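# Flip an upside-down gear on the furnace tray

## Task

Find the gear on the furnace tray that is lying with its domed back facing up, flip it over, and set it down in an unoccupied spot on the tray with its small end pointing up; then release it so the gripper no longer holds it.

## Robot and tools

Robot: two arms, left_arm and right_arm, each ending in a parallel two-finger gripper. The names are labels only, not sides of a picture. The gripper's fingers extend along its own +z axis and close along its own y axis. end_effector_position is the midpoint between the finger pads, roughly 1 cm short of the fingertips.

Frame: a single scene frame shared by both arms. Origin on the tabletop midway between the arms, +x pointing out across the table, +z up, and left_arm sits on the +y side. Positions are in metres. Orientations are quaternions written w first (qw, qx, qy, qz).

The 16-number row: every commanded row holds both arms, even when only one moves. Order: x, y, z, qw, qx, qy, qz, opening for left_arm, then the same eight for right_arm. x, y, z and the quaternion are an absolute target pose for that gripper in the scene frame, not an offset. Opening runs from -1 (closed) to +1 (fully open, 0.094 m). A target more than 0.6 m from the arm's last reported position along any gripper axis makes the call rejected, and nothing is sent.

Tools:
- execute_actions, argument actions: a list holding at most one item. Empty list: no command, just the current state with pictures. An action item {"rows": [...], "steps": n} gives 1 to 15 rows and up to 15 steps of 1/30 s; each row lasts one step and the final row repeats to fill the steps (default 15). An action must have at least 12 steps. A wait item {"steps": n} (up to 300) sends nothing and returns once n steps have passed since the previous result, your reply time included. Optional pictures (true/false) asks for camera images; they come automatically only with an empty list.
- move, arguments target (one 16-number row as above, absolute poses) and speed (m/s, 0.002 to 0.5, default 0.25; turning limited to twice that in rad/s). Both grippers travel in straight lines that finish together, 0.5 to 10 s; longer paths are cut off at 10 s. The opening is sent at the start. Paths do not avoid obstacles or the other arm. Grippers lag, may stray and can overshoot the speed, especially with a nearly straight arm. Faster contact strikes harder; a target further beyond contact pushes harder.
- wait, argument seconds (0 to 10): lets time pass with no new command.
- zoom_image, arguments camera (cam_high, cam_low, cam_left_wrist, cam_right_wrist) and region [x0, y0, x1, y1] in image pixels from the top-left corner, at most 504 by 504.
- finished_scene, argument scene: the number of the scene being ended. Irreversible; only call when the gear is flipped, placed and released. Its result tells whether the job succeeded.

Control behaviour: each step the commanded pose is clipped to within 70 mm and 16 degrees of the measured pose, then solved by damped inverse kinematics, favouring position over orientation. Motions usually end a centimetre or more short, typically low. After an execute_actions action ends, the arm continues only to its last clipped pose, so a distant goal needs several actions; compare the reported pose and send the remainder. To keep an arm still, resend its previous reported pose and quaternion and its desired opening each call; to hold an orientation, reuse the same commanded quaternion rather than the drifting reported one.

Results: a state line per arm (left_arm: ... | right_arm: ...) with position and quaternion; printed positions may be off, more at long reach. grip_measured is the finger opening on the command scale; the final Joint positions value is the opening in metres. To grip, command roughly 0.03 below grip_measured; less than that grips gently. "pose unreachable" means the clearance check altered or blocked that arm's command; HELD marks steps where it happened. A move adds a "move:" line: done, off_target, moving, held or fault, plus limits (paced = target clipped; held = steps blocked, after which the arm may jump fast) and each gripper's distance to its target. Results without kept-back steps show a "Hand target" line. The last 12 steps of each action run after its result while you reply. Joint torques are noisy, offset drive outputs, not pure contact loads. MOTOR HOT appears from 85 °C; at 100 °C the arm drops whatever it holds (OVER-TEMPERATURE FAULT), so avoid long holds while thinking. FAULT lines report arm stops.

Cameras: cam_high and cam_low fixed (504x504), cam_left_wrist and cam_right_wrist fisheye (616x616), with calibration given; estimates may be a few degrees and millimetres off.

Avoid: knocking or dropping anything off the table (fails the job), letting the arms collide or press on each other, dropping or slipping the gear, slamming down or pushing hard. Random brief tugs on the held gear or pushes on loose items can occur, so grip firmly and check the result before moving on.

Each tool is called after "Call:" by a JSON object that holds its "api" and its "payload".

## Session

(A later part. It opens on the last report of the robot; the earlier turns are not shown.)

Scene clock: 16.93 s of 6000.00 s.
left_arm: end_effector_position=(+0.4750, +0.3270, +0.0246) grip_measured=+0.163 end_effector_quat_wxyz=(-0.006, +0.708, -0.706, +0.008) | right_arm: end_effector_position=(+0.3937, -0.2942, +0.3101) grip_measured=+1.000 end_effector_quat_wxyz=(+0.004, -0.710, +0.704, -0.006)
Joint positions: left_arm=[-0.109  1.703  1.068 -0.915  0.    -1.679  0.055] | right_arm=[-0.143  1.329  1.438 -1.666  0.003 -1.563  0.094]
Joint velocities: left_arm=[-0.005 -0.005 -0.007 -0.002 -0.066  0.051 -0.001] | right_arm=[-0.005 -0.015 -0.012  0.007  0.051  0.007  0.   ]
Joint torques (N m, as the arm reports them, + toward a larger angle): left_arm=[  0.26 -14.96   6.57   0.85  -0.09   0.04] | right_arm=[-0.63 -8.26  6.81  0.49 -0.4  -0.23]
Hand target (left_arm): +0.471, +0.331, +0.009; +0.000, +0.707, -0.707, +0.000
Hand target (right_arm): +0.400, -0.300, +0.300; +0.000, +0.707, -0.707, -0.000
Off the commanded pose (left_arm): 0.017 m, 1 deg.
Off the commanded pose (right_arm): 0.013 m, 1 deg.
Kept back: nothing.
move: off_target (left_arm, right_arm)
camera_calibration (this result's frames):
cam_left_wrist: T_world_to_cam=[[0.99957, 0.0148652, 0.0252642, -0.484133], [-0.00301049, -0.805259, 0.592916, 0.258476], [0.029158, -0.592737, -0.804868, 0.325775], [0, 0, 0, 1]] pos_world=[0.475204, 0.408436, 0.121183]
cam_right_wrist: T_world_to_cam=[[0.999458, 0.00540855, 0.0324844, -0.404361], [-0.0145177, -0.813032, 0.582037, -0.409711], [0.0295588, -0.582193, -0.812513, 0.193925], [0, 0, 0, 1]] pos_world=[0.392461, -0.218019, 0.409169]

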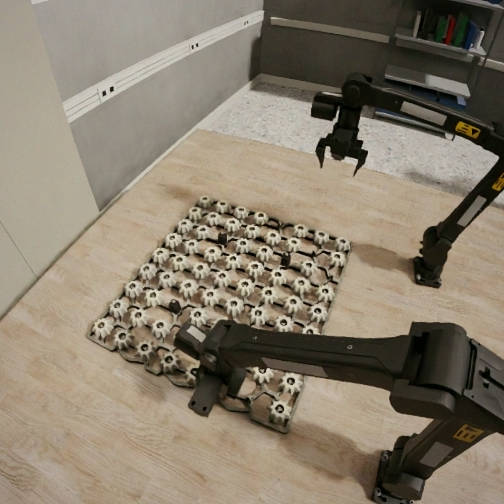

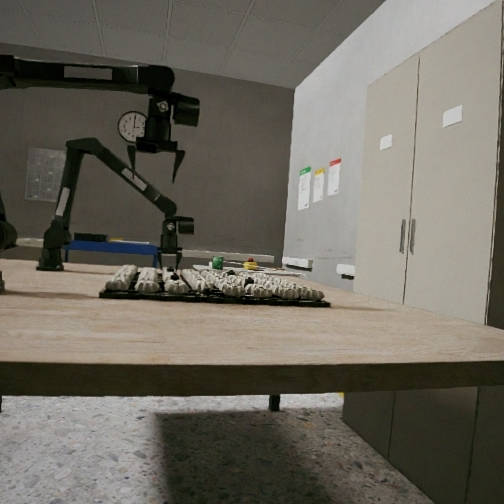

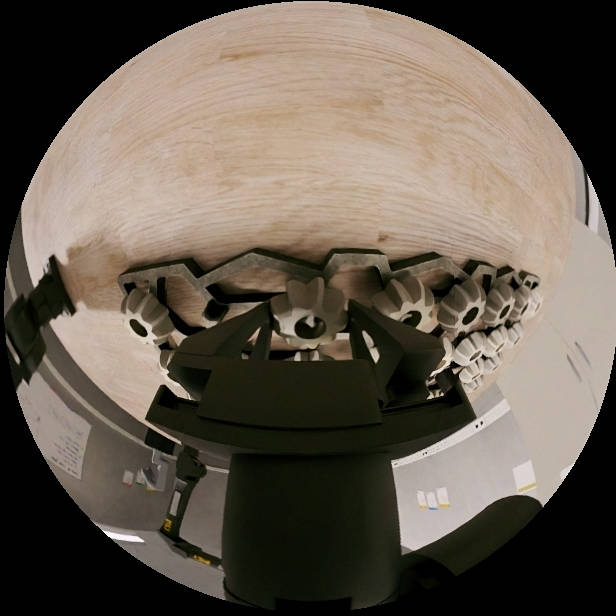

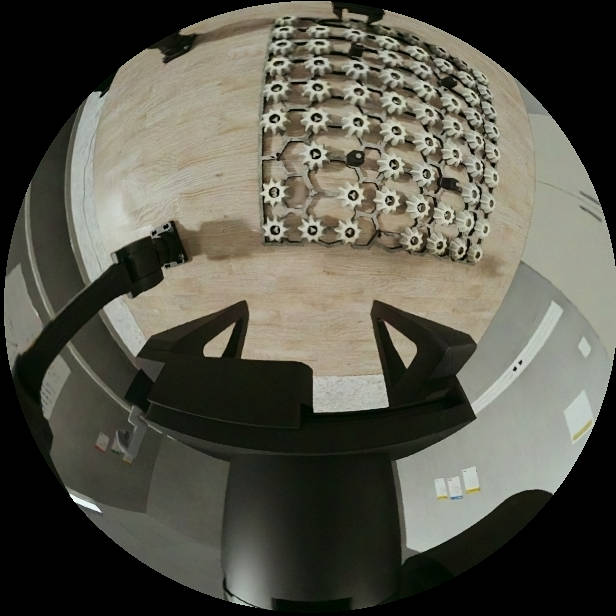

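Call:
{"api": "move", "payload": {"target": [0.46,0.331,0.15,0,-0.707,0.707,0,0.11,0.4,-0.3,0.3,0,0.707,-0.707,0,1], "speed": 0.15}}

Call:
{"api": "move", "payload": {"target": [0.25,0.08,0.3,0,0,0.707,-0.707,0.11,0.25,-0.04,0.3,0.5,-0.5,0.5,0.5,0.6]}}

Scene clock: 19.40 s of 6000.00 s.
left_arm: end_effector_position=(+0.4420, +0.3302, +0.1184) grip_measured=+0.163 end_effector_quat_wxyz=(+0.021, +0.708, -0.705, -0.025) | right_arm: end_effector_position=(+0.3937, -0.2942, +0.3101) grip_measured=+1.000 end_effector_quat_wxyz=(+0.004, -0.710, +0.704, -0.006)
Joint positions: left_arm=[-0.109  1.551  1.156 -1.242  0.001 -1.679  0.055] | right_arm=[-0.143  1.329  1.438 -1.666  0.003 -1.563  0.094]
Joint velocities: left_arm=[ 0.005  0.015 -0.002 -0.007 -0.037 -0.11   0.001] | right_arm=[ 0.015 -0.005 -0.012 -0.022 -0.051  0.007  0.   ]
Joint torques (N m, as the arm reports them, + toward a larger angle): left_arm=[  0.34 -18.69  13.33  -0.68  -0.19   0.  ] | right_arm=[-0.66 -8.17  6.79  0.53 -0.39 -0.21]
Hand target (left_arm): +0.462, +0.331, +0.150; -0.000, +0.707, -0.707, +0.000
Hand target (right_arm): +0.400, -0.300, +0.300; +0.000, +0.707, -0.707, -0.000
Off the commanded pose (left_arm): 0.036 m, 4 deg.
Off the commanded pose (right_arm): 0.013 m, 1 deg.
Kept back: nothing.
move: off_target (left_arm, right_arm)
camera_calibration (this result's frames):
cam_left_wrist: T_world_to_cam=[[0.998059, 0.0150298, -0.0604273, -0.442801], [0.0475919, -0.809914, 0.584615, 0.185558], [-0.0401542, -0.586357, -0.809057, 0.433204], [0, 0, 0, 1]] pos_world=[0.450506, 0.410953, 0.215249]
cam_right_wrist: T_world_to_cam=[[0.999458, 0.00540855, 0.0324844, -0.404361], [-0.0145177, -0.813032, 0.582037, -0.409711], [0.0295588, -0.582193, -0.812513, 0.193925], [0, 0, 0, 1]] pos_world=[0.392461, -0.218019, 0.409169]

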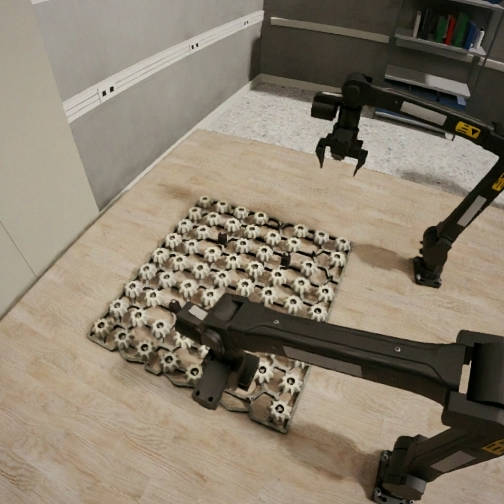

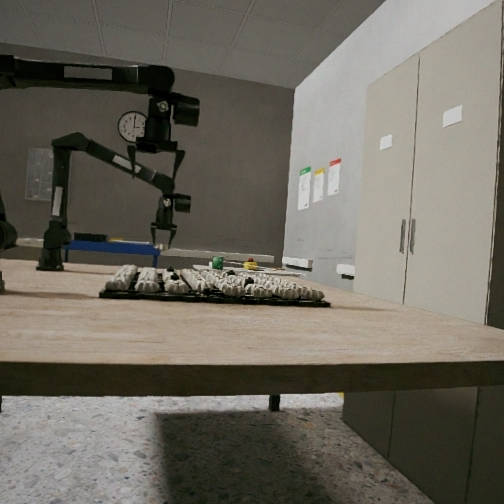

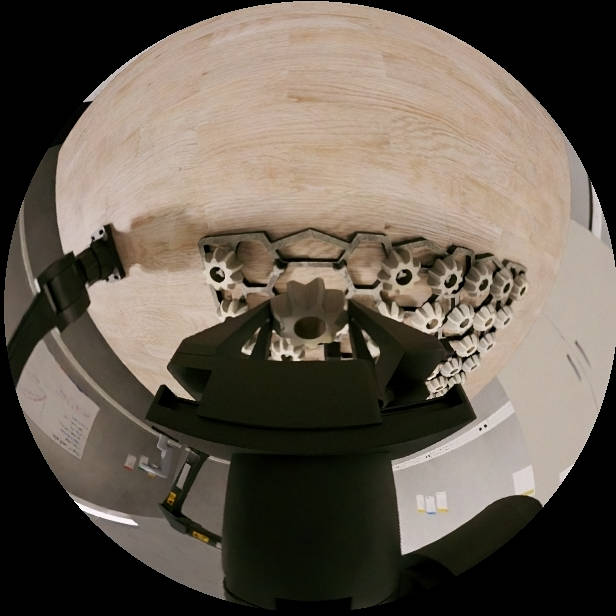

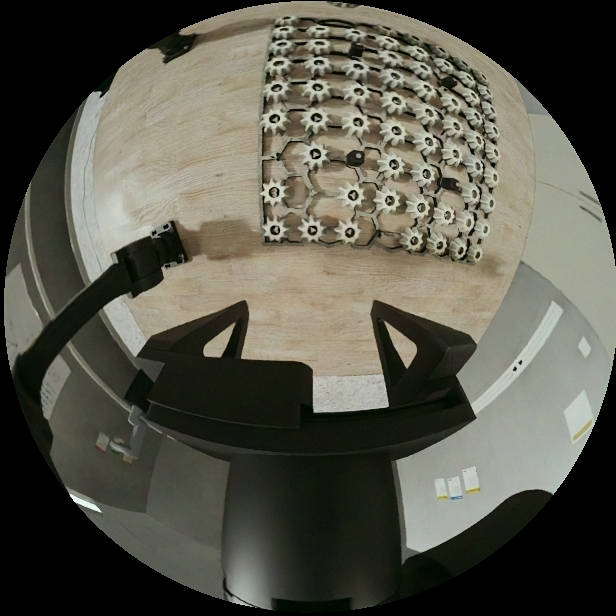

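Scene clock: 24.63 s of 6000.00 s.
left_arm: end_effector_position=(+0.2644, +0.0788, +0.2920) grip_measured=+0.164 end_effector_quat_wxyz=(-0.004, -0.004, +0.721, -0.693) | right_arm: end_effector_position=(+0.2557, -0.0424, +0.3043) grip_measured=+0.602 end_effector_quat_wxyz=(+0.512, -0.495, +0.500, +0.492)
Joint positions: left_arm=[-0.483  0.941  0.477  0.376  1.09  -1.505  0.055] | right_arm=[ 0.186  0.884  0.436  0.474 -1.202  0.009  0.075]
Joint velocities: left_arm=[ 0.005 -0.005  0.002 -0.002 -0.051 -0.007 -0.   ] | right_arm=[ 0.005 -0.015  0.002  0.012 -0.022  0.11  -0.001]
Joint torques (N m, as the arm reports them, + toward a larger angle): left_arm=[-0.64 -5.47  9.41  3.02  0.2  -0.11] | right_arm=[ 2.46 -1.8   6.87  2.04  0.03 -0.05]
Hand target (left_arm): +0.263, +0.077, +0.296; -0.001, +0.005, +0.716, -0.698
Hand target (right_arm): +0.253, -0.038, +0.300; +0.506, -0.495, +0.500, +0.499
Off the commanded pose (left_arm): 0.017 m, 2 deg.
Off the commanded pose (right_arm): 0.008 m, 2 deg.
Kept back: nothing.
move: off_target (left_arm)
camera_calibration (this result's frames):
cam_left_wrist: T_world_to_cam=[[0.0231588, -0.0358139, 0.99909, -0.298868], [-0.806701, 0.589616, 0.0398349, 0.163587], [-0.590506, -0.80689, -0.0152363, 0.35017], [0, 0, 0, 1]] pos_world=[0.345665, 0.175391, 0.297415]
cam_right_wrist: T_world_to_cam=[[0.999002, -0.0431963, 0.0113814, -0.263203], [-0.0153876, -0.571962, -0.820136, 0.233501], [0.0419366, 0.819142, -0.572056, 0.322919], [0, 0, 0, 1]] pos_world=[0.252991, -0.142332, 0.379226]

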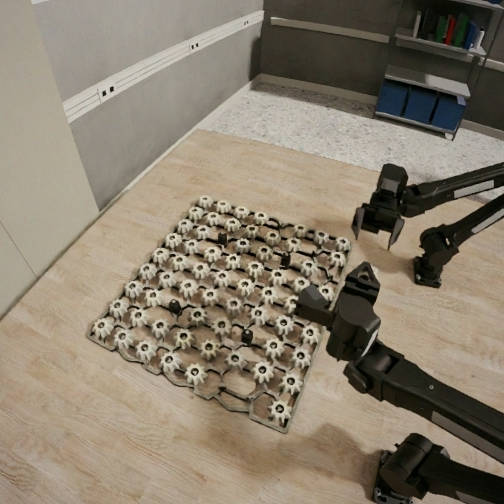

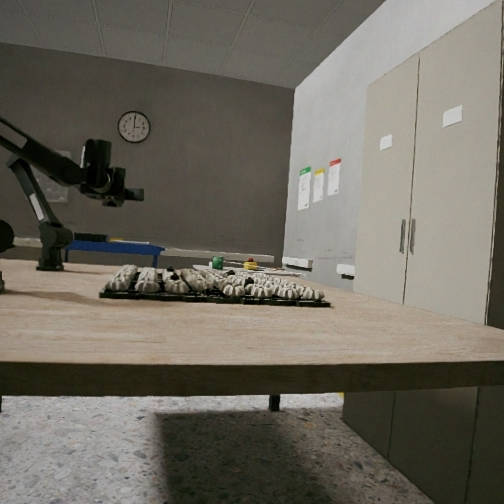

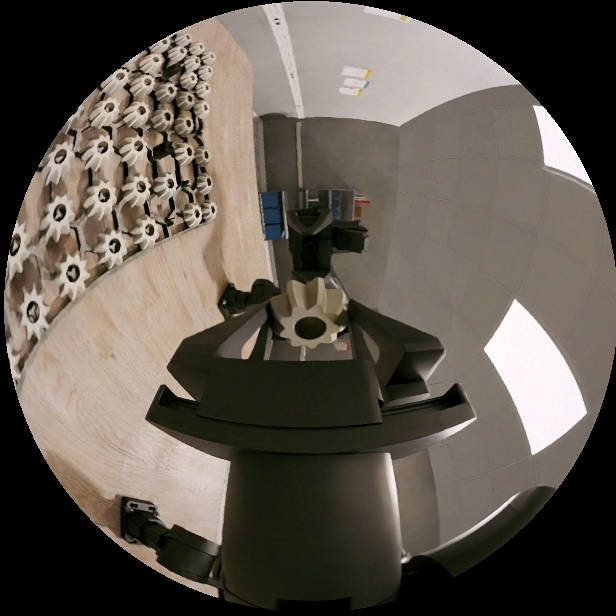

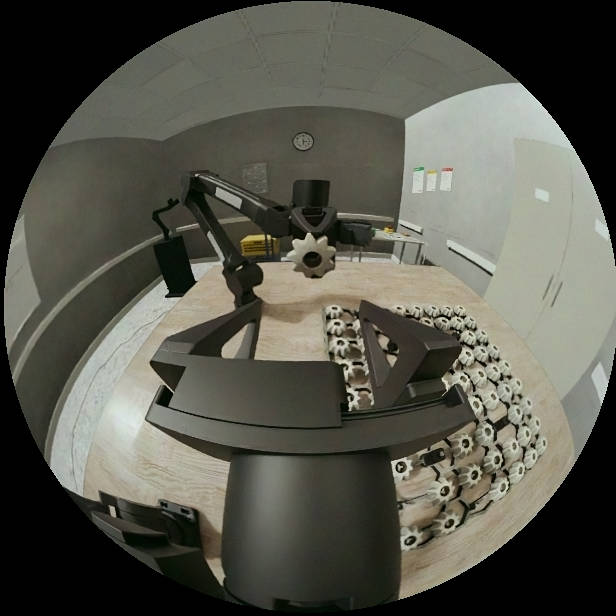

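Call:
{"api": "zoom_image", "payload": {"camera": "cam_left_wrist", "region": [0,20,360,380]}}

Call:
{"api": "zoom_image", "payload": {"camera": "cam_right_wrist", "region": [260,210,560,560]}}

Call:
{"api": "zoom_image", "payload": {"camera": "cam_high", "region": [80,190,290,390]}}

Region (0, 20, 360, 380) of cam_left_wrist's 616x616 image, scaled by 1.400, with more detail than that image has.

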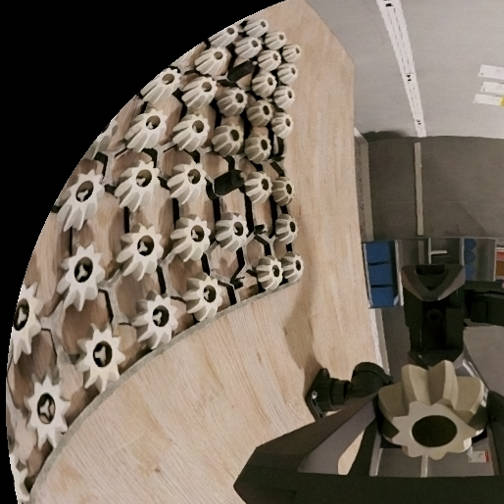

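Region (260, 210, 560, 560) of cam_right_wrist's 616x616 image, scaled by 1.440, with more detail than that image has; it fills the left 432 columns of this view, and the rest is white.

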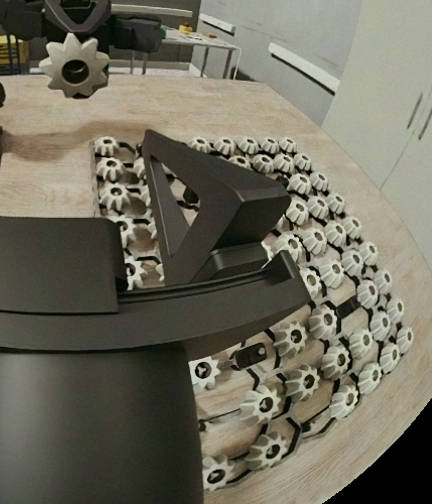

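Region (80, 190, 290, 390) of cam_high's 504x504 image, scaled by 2.400, with more detail than that image has; it fills the top 480 rows of this view, and the rest is white.

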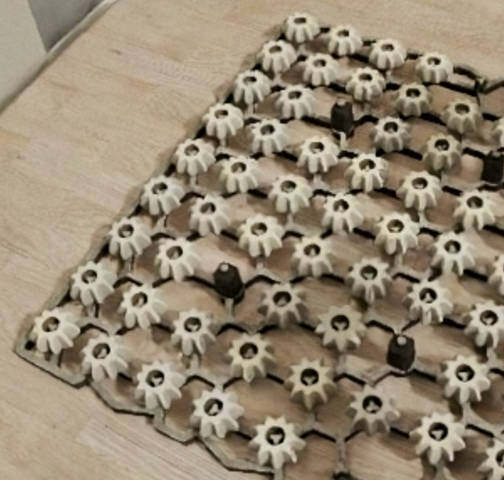

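Call:
{"api": "move", "payload": {"target": [0.474,0.331,0.09,0,-0.707,0.707,0,0.11,0.335,-0.291,0.09,0,-0.707,0.707,0,0.4]}}

Call:
{"api": "move", "payload": {"target": [0.472,0.331,0.012,0,-0.707,0.707,0,0.11,0.335,-0.291,0.06,0,-0.707,0.707,0,0.4], "speed": 0.05}}

Scene clock: 30.30 s of 6000.00 s.
left_arm: end_effector_position=(+0.4339, +0.3332, +0.0739) grip_measured=+0.163 end_effector_quat_wxyz=(+0.025, +0.703, -0.711, -0.008) | right_arm: end_effector_position=(+0.3197, -0.2907, +0.0866) grip_measured=+0.402 end_effector_quat_wxyz=(-0.011, -0.712, +0.703, +0.005)
Joint positions: left_arm=[-0.093  1.571  1.051 -1.096  0.028 -1.647  0.055] | right_arm=[-0.125  1.271  0.78  -1.103  0.007 -1.55   0.066]
Joint velocities: left_arm=[-0.005  0.024 -0.002  0.012  0.051 -0.007  0.   ] | right_arm=[-0.005 -0.015 -0.017  0.007  0.037 -0.037  0.   ]
Joint torques (N m, as the arm reports them, + toward a larger angle): left_arm=[  0.24 -15.72  13.34  -0.62  -0.26  -0.18] | right_arm=[ 0.35 -5.48  8.07  0.48 -0.1  -0.19]
Hand target (left_arm): +0.459, +0.334, +0.094; +0.010, +0.710, -0.704, +0.007
Hand target (right_arm): +0.334, -0.293, +0.090; +0.004, +0.711, -0.703, +0.003
Off the commanded pose (left_arm): 0.043 m, 3 deg.
Off the commanded pose (right_arm): 0.016 m, 2 deg.
Kept back: nothing.
move: off_target (left_arm, right_arm)
camera_calibration (this result's frames):
cam_left_wrist: T_world_to_cam=[[0.999081, -0.000628011, -0.0428623, -0.434003], [0.0256655, -0.792104, 0.609846, 0.216067], [-0.0343344, -0.610385, -0.79136, 0.402754], [0, 0, 0, 1]] pos_world=[0.441887, 0.41671, 0.168354]
cam_right_wrist: T_world_to_cam=[[0.999941, 0.0100748, -0.00398541, -0.318809], [0.0104981, -0.810039, 0.586283, -0.285313], [0.00267832, -0.58629, -0.810097, 0.0237043], [0, 0, 0, 1]] pos_world=[0.321722, -0.214005, 0.185206]

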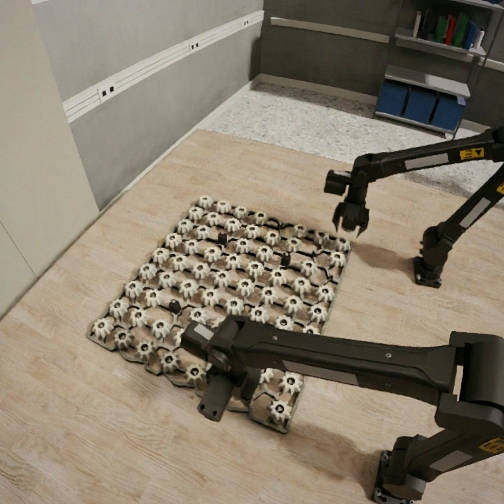

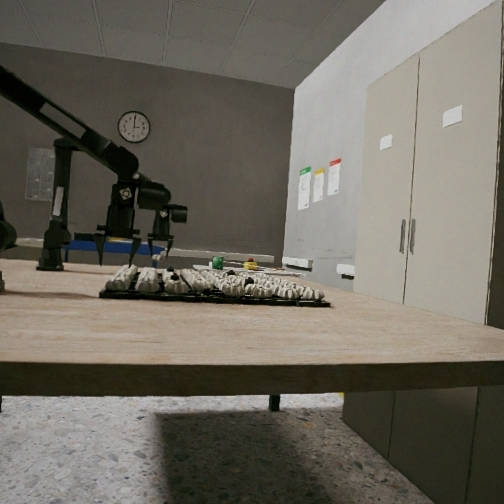

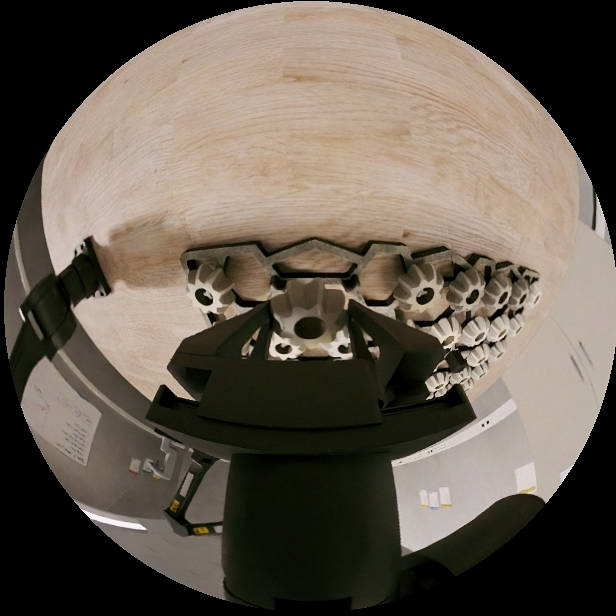

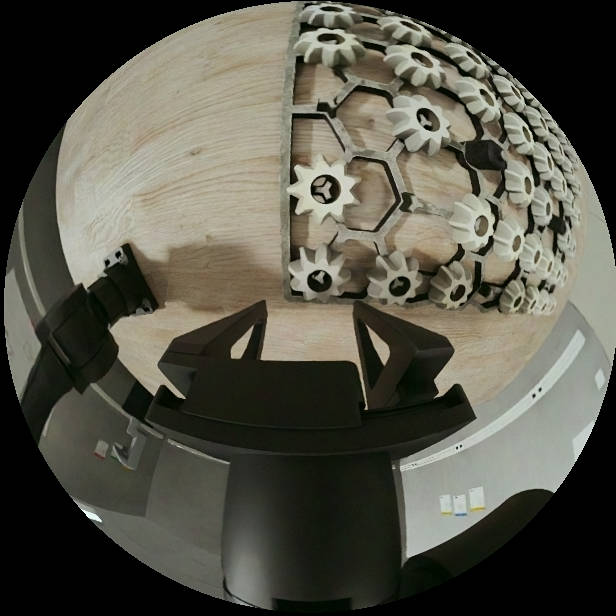

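Scene clock: 32.03 s of 6000.00 s.
left_arm: end_effector_position=(+0.4533, +0.3340, +0.0426) grip_measured=+0.163 end_effector_quat_wxyz=(+0.011, +0.702, -0.712, -0.005) | right_arm: end_effector_position=(+0.3356, -0.2895, +0.0690) grip_measured=+0.402 end_effector_quat_wxyz=(+0.004, -0.712, +0.703, -0.006)
Joint positions: left_arm=[-0.094  1.648  1.051 -0.995  0.01  -1.647  0.055] | right_arm=[-0.125  1.318  0.769 -1.007  0.004 -1.55   0.066]
Joint velocities: left_arm=[ 0.005 -0.005 -0.002 -0.007 -0.022 -0.066 -0.   ] | right_arm=[ 0.005 -0.015 -0.017  0.002 -0.007 -0.007  0.   ]
Joint torques (N m, as the arm reports them, + toward a larger angle): left_arm=[ -0.81 -10.14   7.57   3.33  -0.51  -0.24] | right_arm=[ 0.08 -6.11  5.55  0.39 -0.4  -0.07]
Hand target (left_arm): +0.467, +0.332, +0.014; +0.001, +0.707, -0.707, -0.000
Hand target (right_arm): +0.335, -0.291, +0.060; +0.000, +0.707, -0.707, +0.000
Off the commanded pose (left_arm): 0.036 m, 2 deg.
Off the commanded pose (right_arm): 0.009 m, 1 deg.
Kept back: nothing.
move: off_target (left_arm)
camera_calibration (this result's frames):
cam_left_wrist: T_world_to_cam=[[0.999854, -0.00227845, -0.0169471, -0.455601], [0.0083001, -0.801829, 0.597496, 0.246906], [-0.01495, -0.597549, -0.801693, 0.36651], [0, 0, 0, 1]] pos_world=[0.458964, 0.415946, 0.138582]
cam_right_wrist: T_world_to_cam=[[0.999408, 0.00998581, 0.0329141, -0.337236], [-0.0110503, -0.812981, 0.582185, -0.267529], [0.0325721, -0.582204, -0.81239, 0.0013902], [0, 0, 0, 1]] pos_world=[0.334035, -0.213319, 0.16798]

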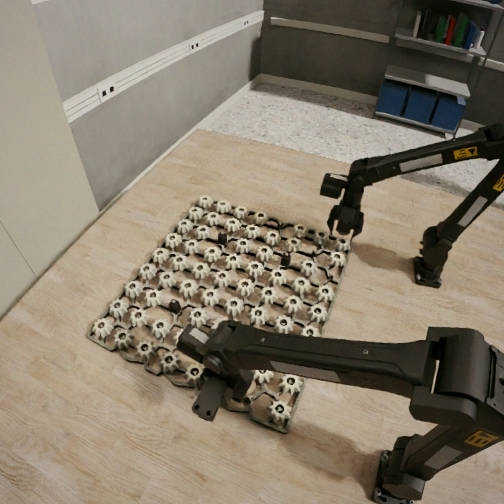

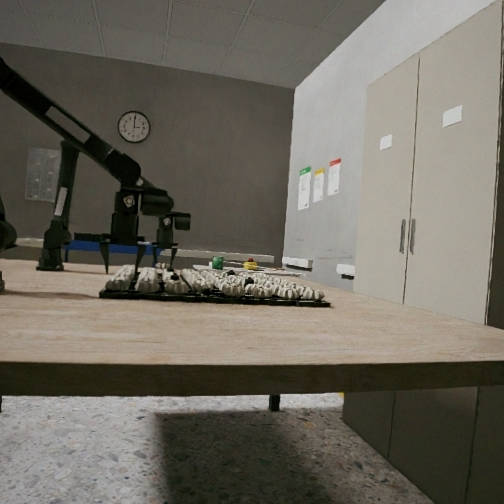

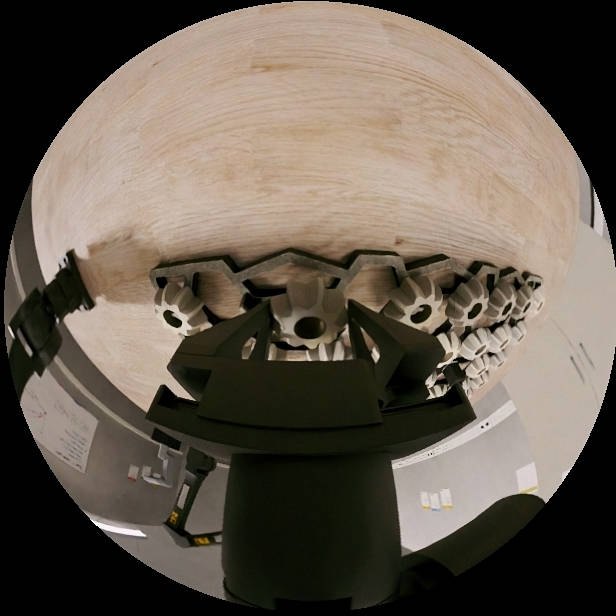

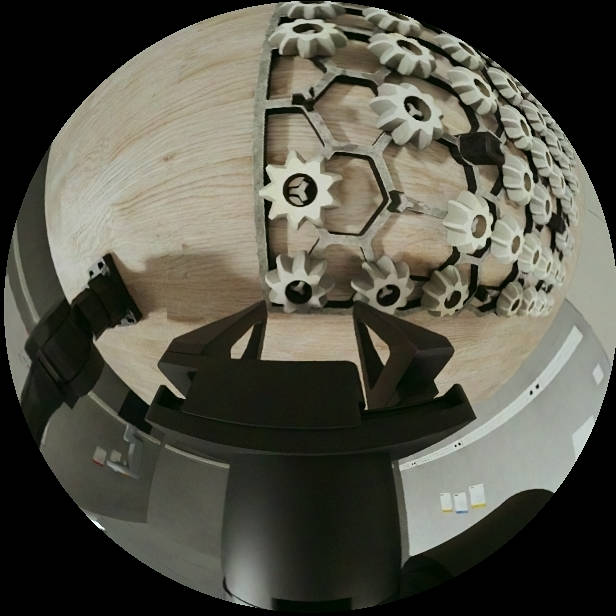

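Call:
{"api": "move", "payload": {"target": [0.49,0.32,0.17,0,-0.707,0.707,0,0.11,0.40,-0.30,0.12,0,-0.707,0.707,0,0.4], "speed": 0.15}}

Call:
{"api": "move", "payload": {"target": [0.476,0.329,0.05,0,-0.707,0.707,0,0.11,0.55,-0.30,0.12,0,-0.707,0.707,0,0.4], "speed": 0.1}}

Call:
{"api": "zoom_image", "payload": {"camera": "cam_right_wrist", "region": [60,0,560,330]}}

Scene clock: 33.83 s of 6000.00 s.
left_arm: end_effector_position=(+0.4748, +0.3255, +0.1357) grip_measured=+0.163 end_effector_quat_wxyz=(+0.022, +0.705, -0.708, -0.025) | right_arm: end_effector_position=(+0.3856, -0.2950, +0.1144) grip_measured=+0.402 end_effector_quat_wxyz=(-0.003, -0.709, +0.705, -0.000)
Joint positions: left_arm=[-0.111  1.617  1.284 -1.304  0.004 -1.673  0.055] | right_arm=[-0.144  1.399  0.981 -1.156  0.004 -1.563  0.066]
Joint velocities: left_arm=[-0.015 -0.015  0.017 -0.022  0.022 -0.051 -0.   ] | right_arm=[-0.015  0.005 -0.002  0.007 -0.007  0.007  0.001]
Joint torques (N m, as the arm reports them, + toward a larger angle): left_arm=[ -0.9  -19.92  13.63  -0.72  -0.28  -0.2 ] | right_arm=[-0.95 -8.22  9.47 -0.48 -0.39 -0.25]
Hand target (left_arm): +0.492, +0.321, +0.169; -0.001, +0.707, -0.707, +0.000
Hand target (right_arm): +0.399, -0.301, +0.120; -0.000, +0.707, -0.707, +0.001
Off the commanded pose (left_arm): 0.038 m, 4 deg.
Off the commanded pose (right_arm): 0.016 m, 0 deg.
Kept back: nothing.
move: off_target (left_arm, right_arm)
camera_calibration (this result's frames):
cam_left_wrist: T_world_to_cam=[[0.998086, 0.00665845, -0.0614829, -0.471584], [0.0415358, -0.808748, 0.586687, 0.172293], [-0.0458178, -0.588118, -0.807476, 0.448769], [0, 0, 0, 1]] pos_world=[0.484087, 0.406411, 0.232294]
cam_right_wrist: T_world_to_cam=[[0.999881, 0.00389638, 0.0149464, -0.388514], [-0.00554406, -0.812644, 0.582734, -0.299924], [0.0144167, -0.582747, -0.812526, 0.0403319], [0, 0, 0, 1]] pos_world=[0.386223, -0.218714, 0.213353]

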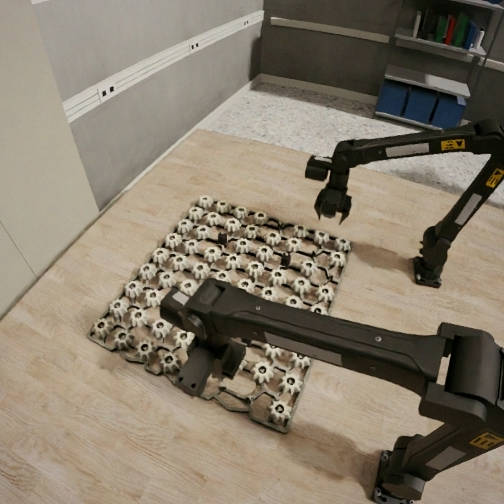

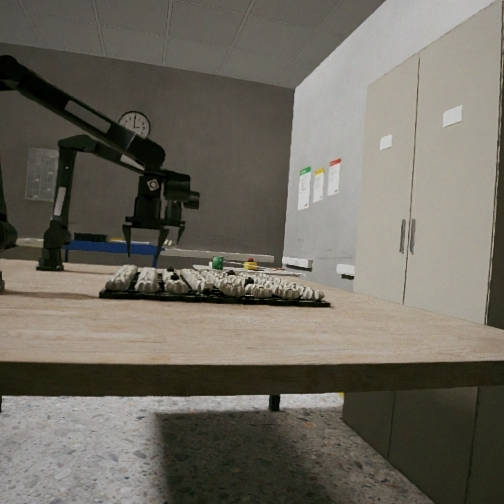

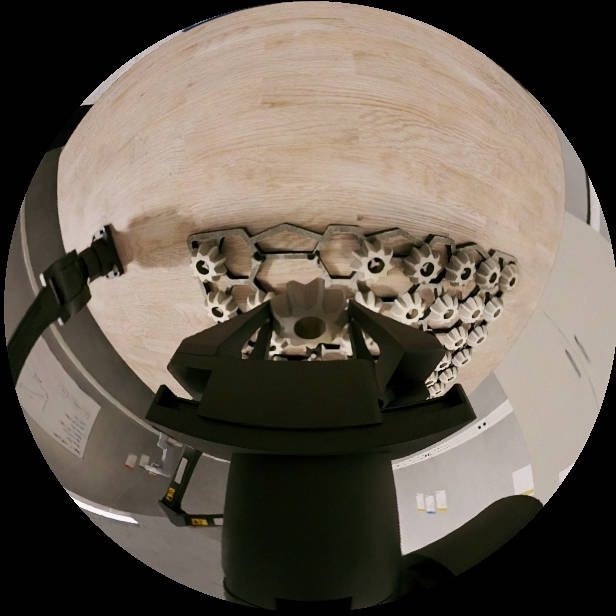

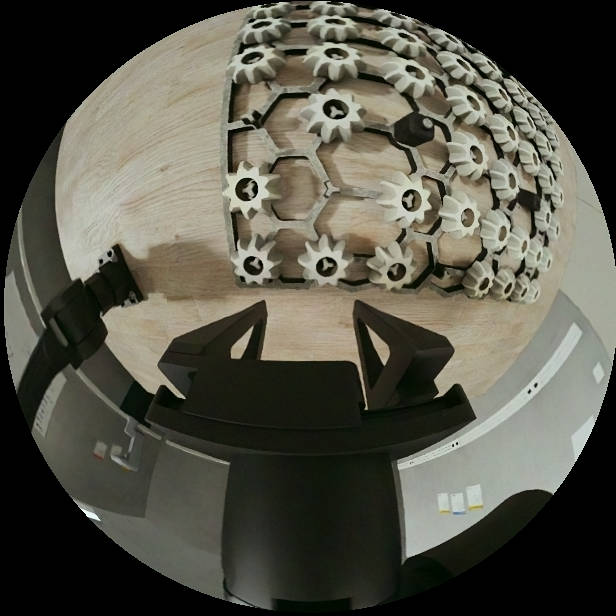

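Scene clock: 35.83 s of 6000.00 s.
left_arm: end_effector_position=(+0.4703, +0.3260, +0.0565) grip_measured=+0.163 end_effector_quat_wxyz=(+0.003, +0.705, -0.709, -0.001) | right_arm: end_effector_position=(+0.5352, -0.2929, +0.1181) grip_measured=+0.402 end_effector_quat_wxyz=(-0.003, -0.710, +0.704, +0.000)
Joint positions: left_arm=[-0.111  1.659  1.109 -1.026  0.004 -1.673  0.055] | right_arm=[-0.144  1.766  1.433 -1.243  0.004 -1.564  0.066]
Joint velocities: left_arm=[-0.005  0.015 -0.017 -0.002  0.037  0.037 -0.001] | right_arm=[-0.015 -0.015  0.002 -0.002 -0.037 -0.066 -0.001]
Joint torques (N m, as the arm reports them, + toward a larger angle): left_arm=[  0.28 -16.49   7.73   0.73  -0.24  -0.04] | right_arm=[ -0.66 -14.85  10.    -0.46  -0.4   -0.24]
Hand target (left_arm): +0.473, +0.329, +0.050; +0.000, +0.707, -0.707, +0.000
Hand target (right_arm): +0.549, -0.301, +0.121; -0.000, +0.707, -0.707, +0.000
Off the commanded pose (left_arm): 0.009 m, 0 deg.
Off the commanded pose (right_arm): 0.017 m, 1 deg.
Kept back: nothing.
move: off_target (right_arm)
camera_calibration (this result's frames):
cam_left_wrist: T_world_to_cam=[[0.999979, 0.0064552, -0.000499241, -0.476253], [0.00549202, -0.804878, 0.593415, 0.23462], [0.00342878, -0.593405, -0.804897, 0.363344], [0, 0, 0, 1]] pos_world=[0.473709, 0.407525, 0.152989]
cam_right_wrist: T_world_to_cam=[[0.999894, 0.00465942, 0.0137993, -0.537868], [-0.00425556, -0.81264, 0.58275, -0.300292], [0.0139291, -0.582747, -0.812534, 0.0427394], [0, 0, 0, 1]] pos_world=[0.535938, -0.216617, 0.217145]

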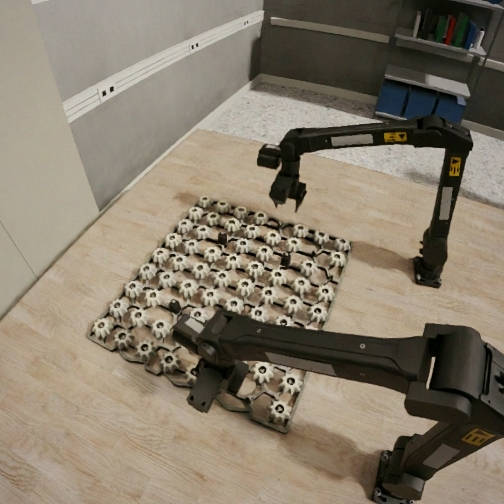

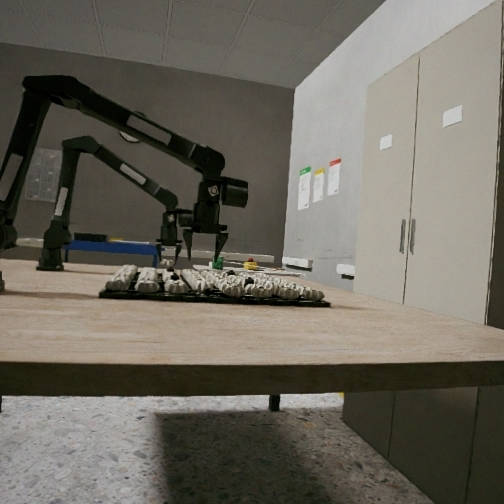

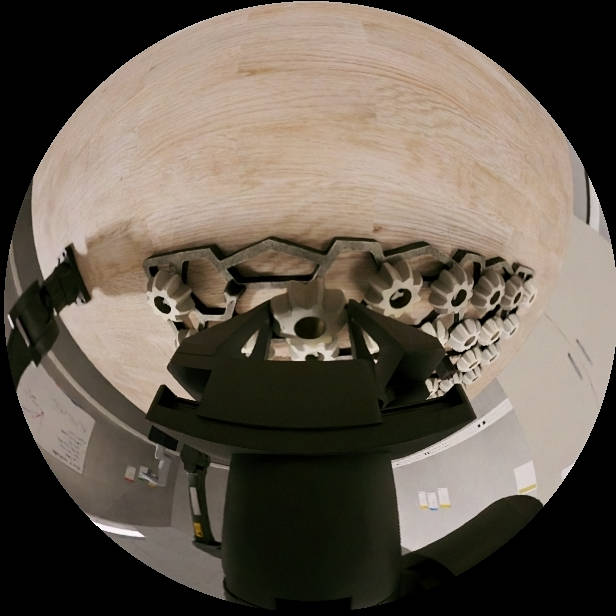

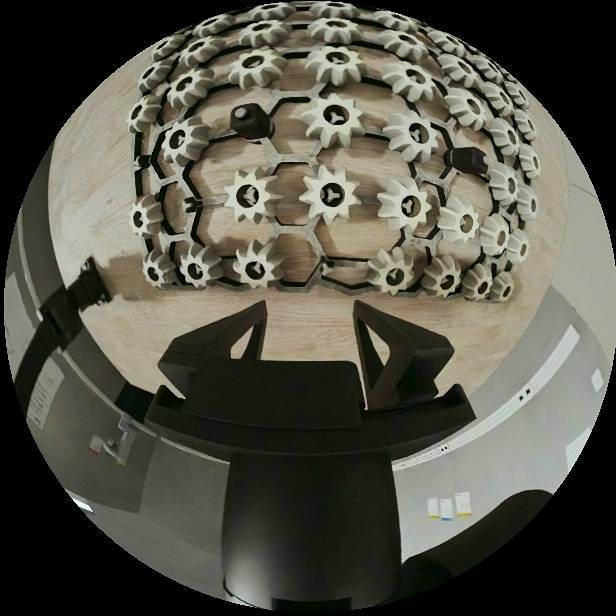

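Region (60, 0, 560, 330) of cam_right_wrist's 616x616 image, scaled by 1.008, with more detail than that image has; it fills the top 333 rows of this view, and the rest is white.

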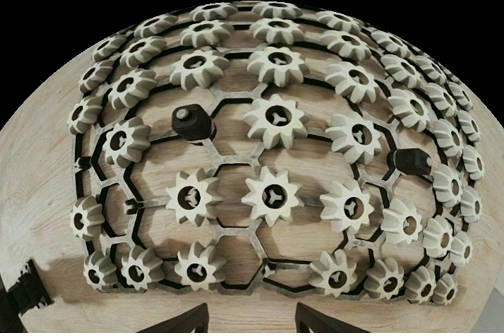

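Call:
{"api": "move", "payload": {"target": [0.478,0.33,0.016,0,-0.707,0.707,0,0.11,0.73,-0.23,0.13,0,-0.707,0.707,0,0.4], "speed": 0.12}}

Scene clock: 38.37 s of 6000.00 s.
left_arm: end_effector_position=(+0.4752, +0.3257, +0.0254) grip_measured=+0.163 end_effector_quat_wxyz=(+0.001, +0.706, -0.709, +0.001) | right_arm: end_effector_position=(+0.7209, -0.2430, +0.1361) grip_measured=+0.402 end_effector_quat_wxyz=(-0.001, -0.705, +0.709, -0.001)
Joint positions: left_arm=[-0.111  1.714  1.086 -0.942  0.003 -1.673  0.055] | right_arm=[-0.078  2.315  2.365 -1.621  0.003 -1.486  0.066]
Joint velocities: left_arm=[ 0.015  0.015  0.002  0.002 -0.007  0.022 -0.001] | right_arm=[ 0.005  0.005  0.032  0.007  0.007 -0.007 -0.   ]
Joint torques (N m, as the arm reports them, + toward a larger angle): left_arm=[  0.5  -16.32   7.16   0.87  -0.21  -0.01] | right_arm=[  2.09 -22.83  10.92  -0.44  -0.41  -0.03]
Hand target (left_arm): +0.477, +0.330, +0.016; +0.000, +0.707, -0.707, +0.000
Hand target (right_arm): +0.729, -0.231, +0.131; -0.001, +0.707, -0.707, +0.001
Off the commanded pose (left_arm): 0.011 m, 0 deg.
Off the commanded pose (right_arm): 0.017 m, 0 deg.
Kept back: nothing.
move: off_target (left_arm, right_arm)
camera_calibration (this result's frames):
cam_left_wrist: T_world_to_cam=[[0.999965, 0.00683624, 0.00485026, -0.481402], [0.00262259, -0.804764, 0.593589, 0.254121], [0.00796123, -0.593556, -0.804753, 0.336044], [0, 0, 0, 1]] pos_world=[0.478043, 0.40726, 0.121924]
cam_right_wrist: T_world_to_cam=[[0.999813, -0.00756642, 0.0178053, -0.727505], [-0.0165151, -0.813158, 0.581808, -0.260574], [0.0100763, -0.581993, -0.813131, 0.0868094], [0, 0, 0, 1]] pos_world=[0.722191, -0.16687, 0.235145]

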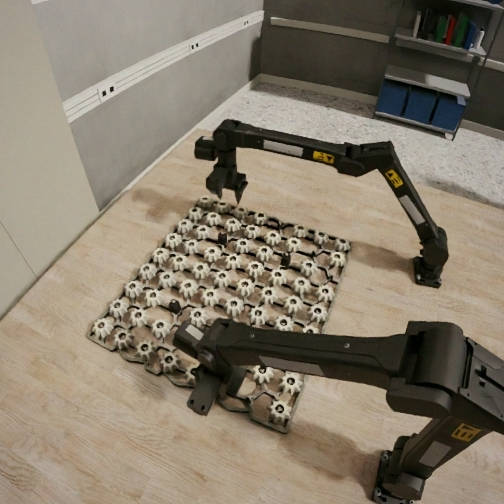

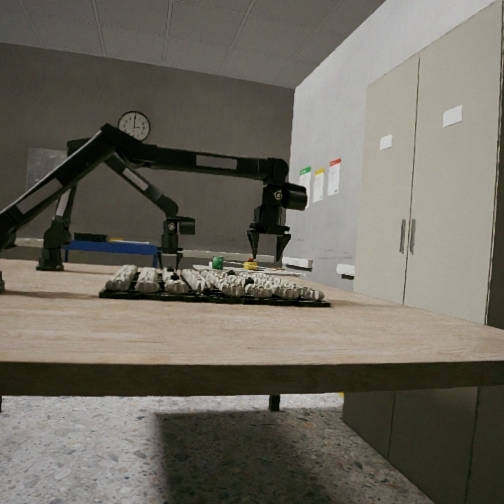

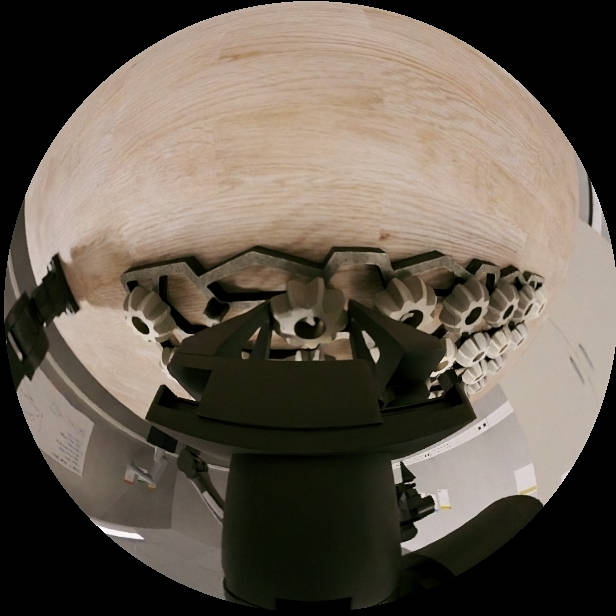

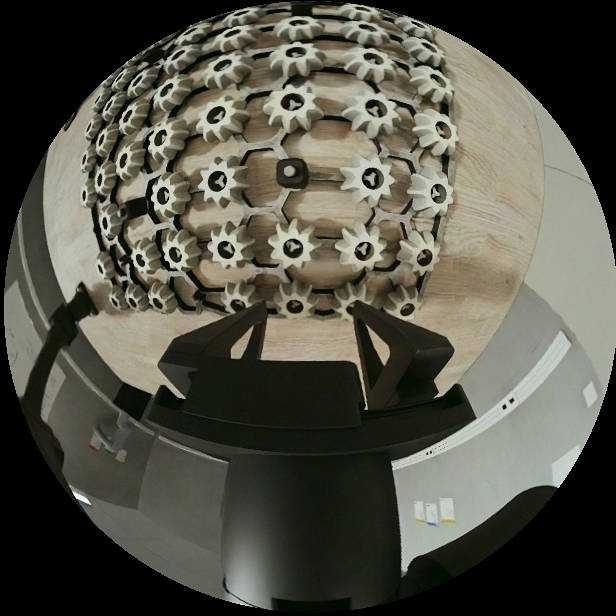

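Call:
{"api": "move", "payload": {"target": [0.478,0.33,0.016,0,-0.707,0.707,0,0.35,0.708,-0.214,0.065,0,-0.707,0.707,0,0.4], "speed": 0.1}}

Call:
{"api": "zoom_image", "payload": {"camera": "cam_right_wrist", "region": [60,0,560,350]}}

Scene clock: 39.93 s of 6000.00 s.
left_arm: end_effector_position=(+0.4752, +0.3257, +0.0254) grip_measured=+0.349 end_effector_quat_wxyz=(+0.001, +0.706, -0.709, +0.001) | right_arm: end_effector_position=(+0.7056, -0.2223, +0.0508) grip_measured=+0.402 end_effector_quat_wxyz=(-0.014, -0.707, +0.707, +0.009)
Joint positions: left_arm=[-0.111  1.714  1.086 -0.942  0.003 -1.673  0.063] | right_arm=[-0.047  2.315  2.14  -1.429  0.002 -1.458  0.066]
Joint velocities: left_arm=[-0.005 -0.005 -0.017  0.002 -0.037  0.095 -0.   ] | right_arm=[-0.005  0.005  0.007  0.002  0.022 -0.037 -0.   ]
Joint torques (N m, as the arm reports them, + toward a larger angle): left_arm=[  0.55 -16.02   7.46   0.94  -0.24  -0.03] | right_arm=[  1.3  -28.43   6.72   0.45  -0.38  -0.04]
Hand target (left_arm): +0.477, +0.330, +0.016; +0.000, +0.707, -0.707, +0.000
Hand target (right_arm): +0.709, -0.214, +0.065; -0.000, +0.707, -0.707, -0.000
Off the commanded pose (left_arm): 0.011 m, 0 deg.
Off the commanded pose (right_arm): 0.017 m, 2 deg.
Kept back: nothing.
move: off_target (left_arm, right_arm)
camera_calibration (this result's frames):
cam_left_wrist: T_world_to_cam=[[0.999965, 0.00683624, 0.00485026, -0.481402], [0.00262259, -0.804764, 0.593589, 0.254121], [0.00796123, -0.593556, -0.804753, 0.336044], [0, 0, 0, 1]] pos_world=[0.478043, 0.40726, 0.121924]
cam_right_wrist: T_world_to_cam=[[0.999896, -0.00337077, -0.0139983, -0.70799], [0.00544824, -0.811348, 0.584539, -0.209665], [-0.0133278, -0.584554, -0.811245, 0.0455502], [0, 0, 0, 1]] pos_world=[0.709666, -0.145871, 0.149599]

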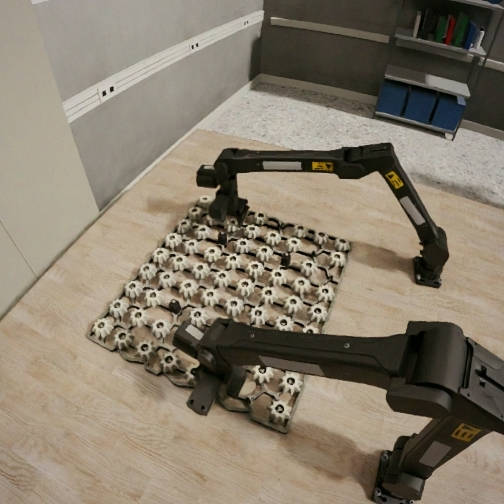

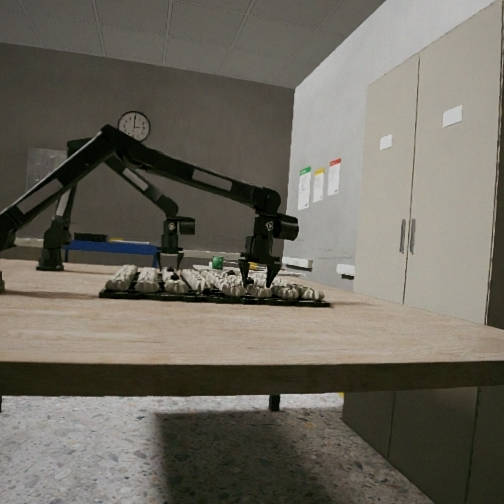

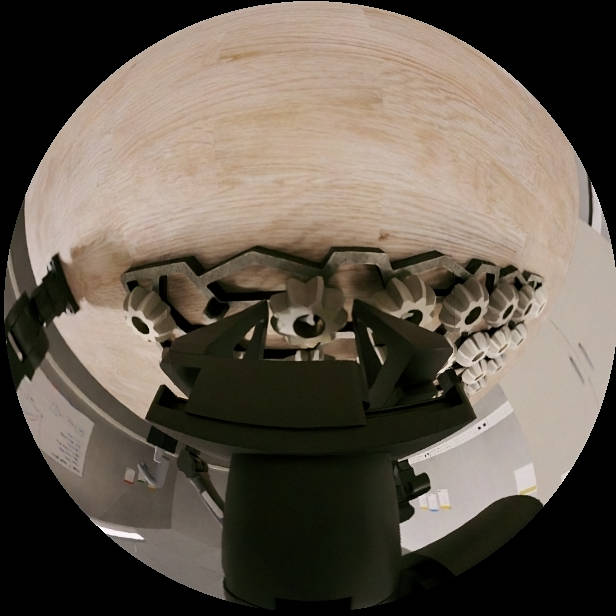

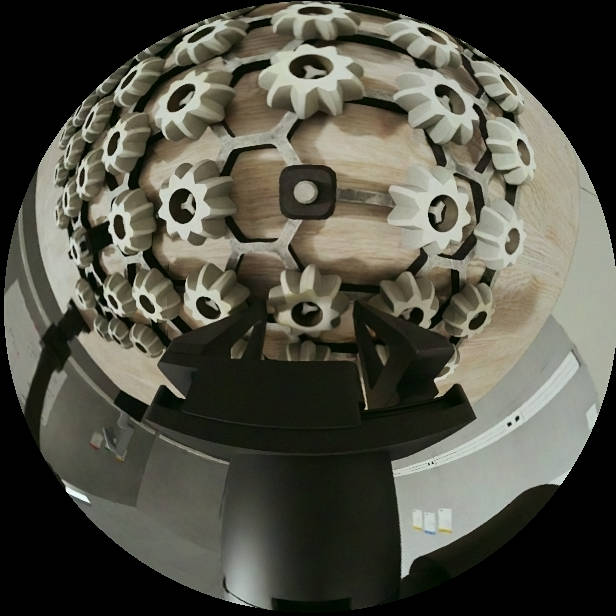

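Region (60, 0, 560, 350) of cam_right_wrist's 616x616 image, scaled by 1.008, with more detail than that image has; it fills the top 353 rows of this view, and the rest is white.

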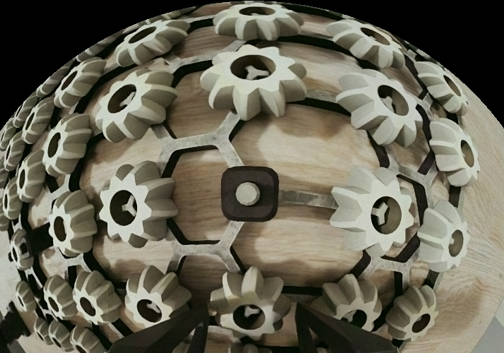

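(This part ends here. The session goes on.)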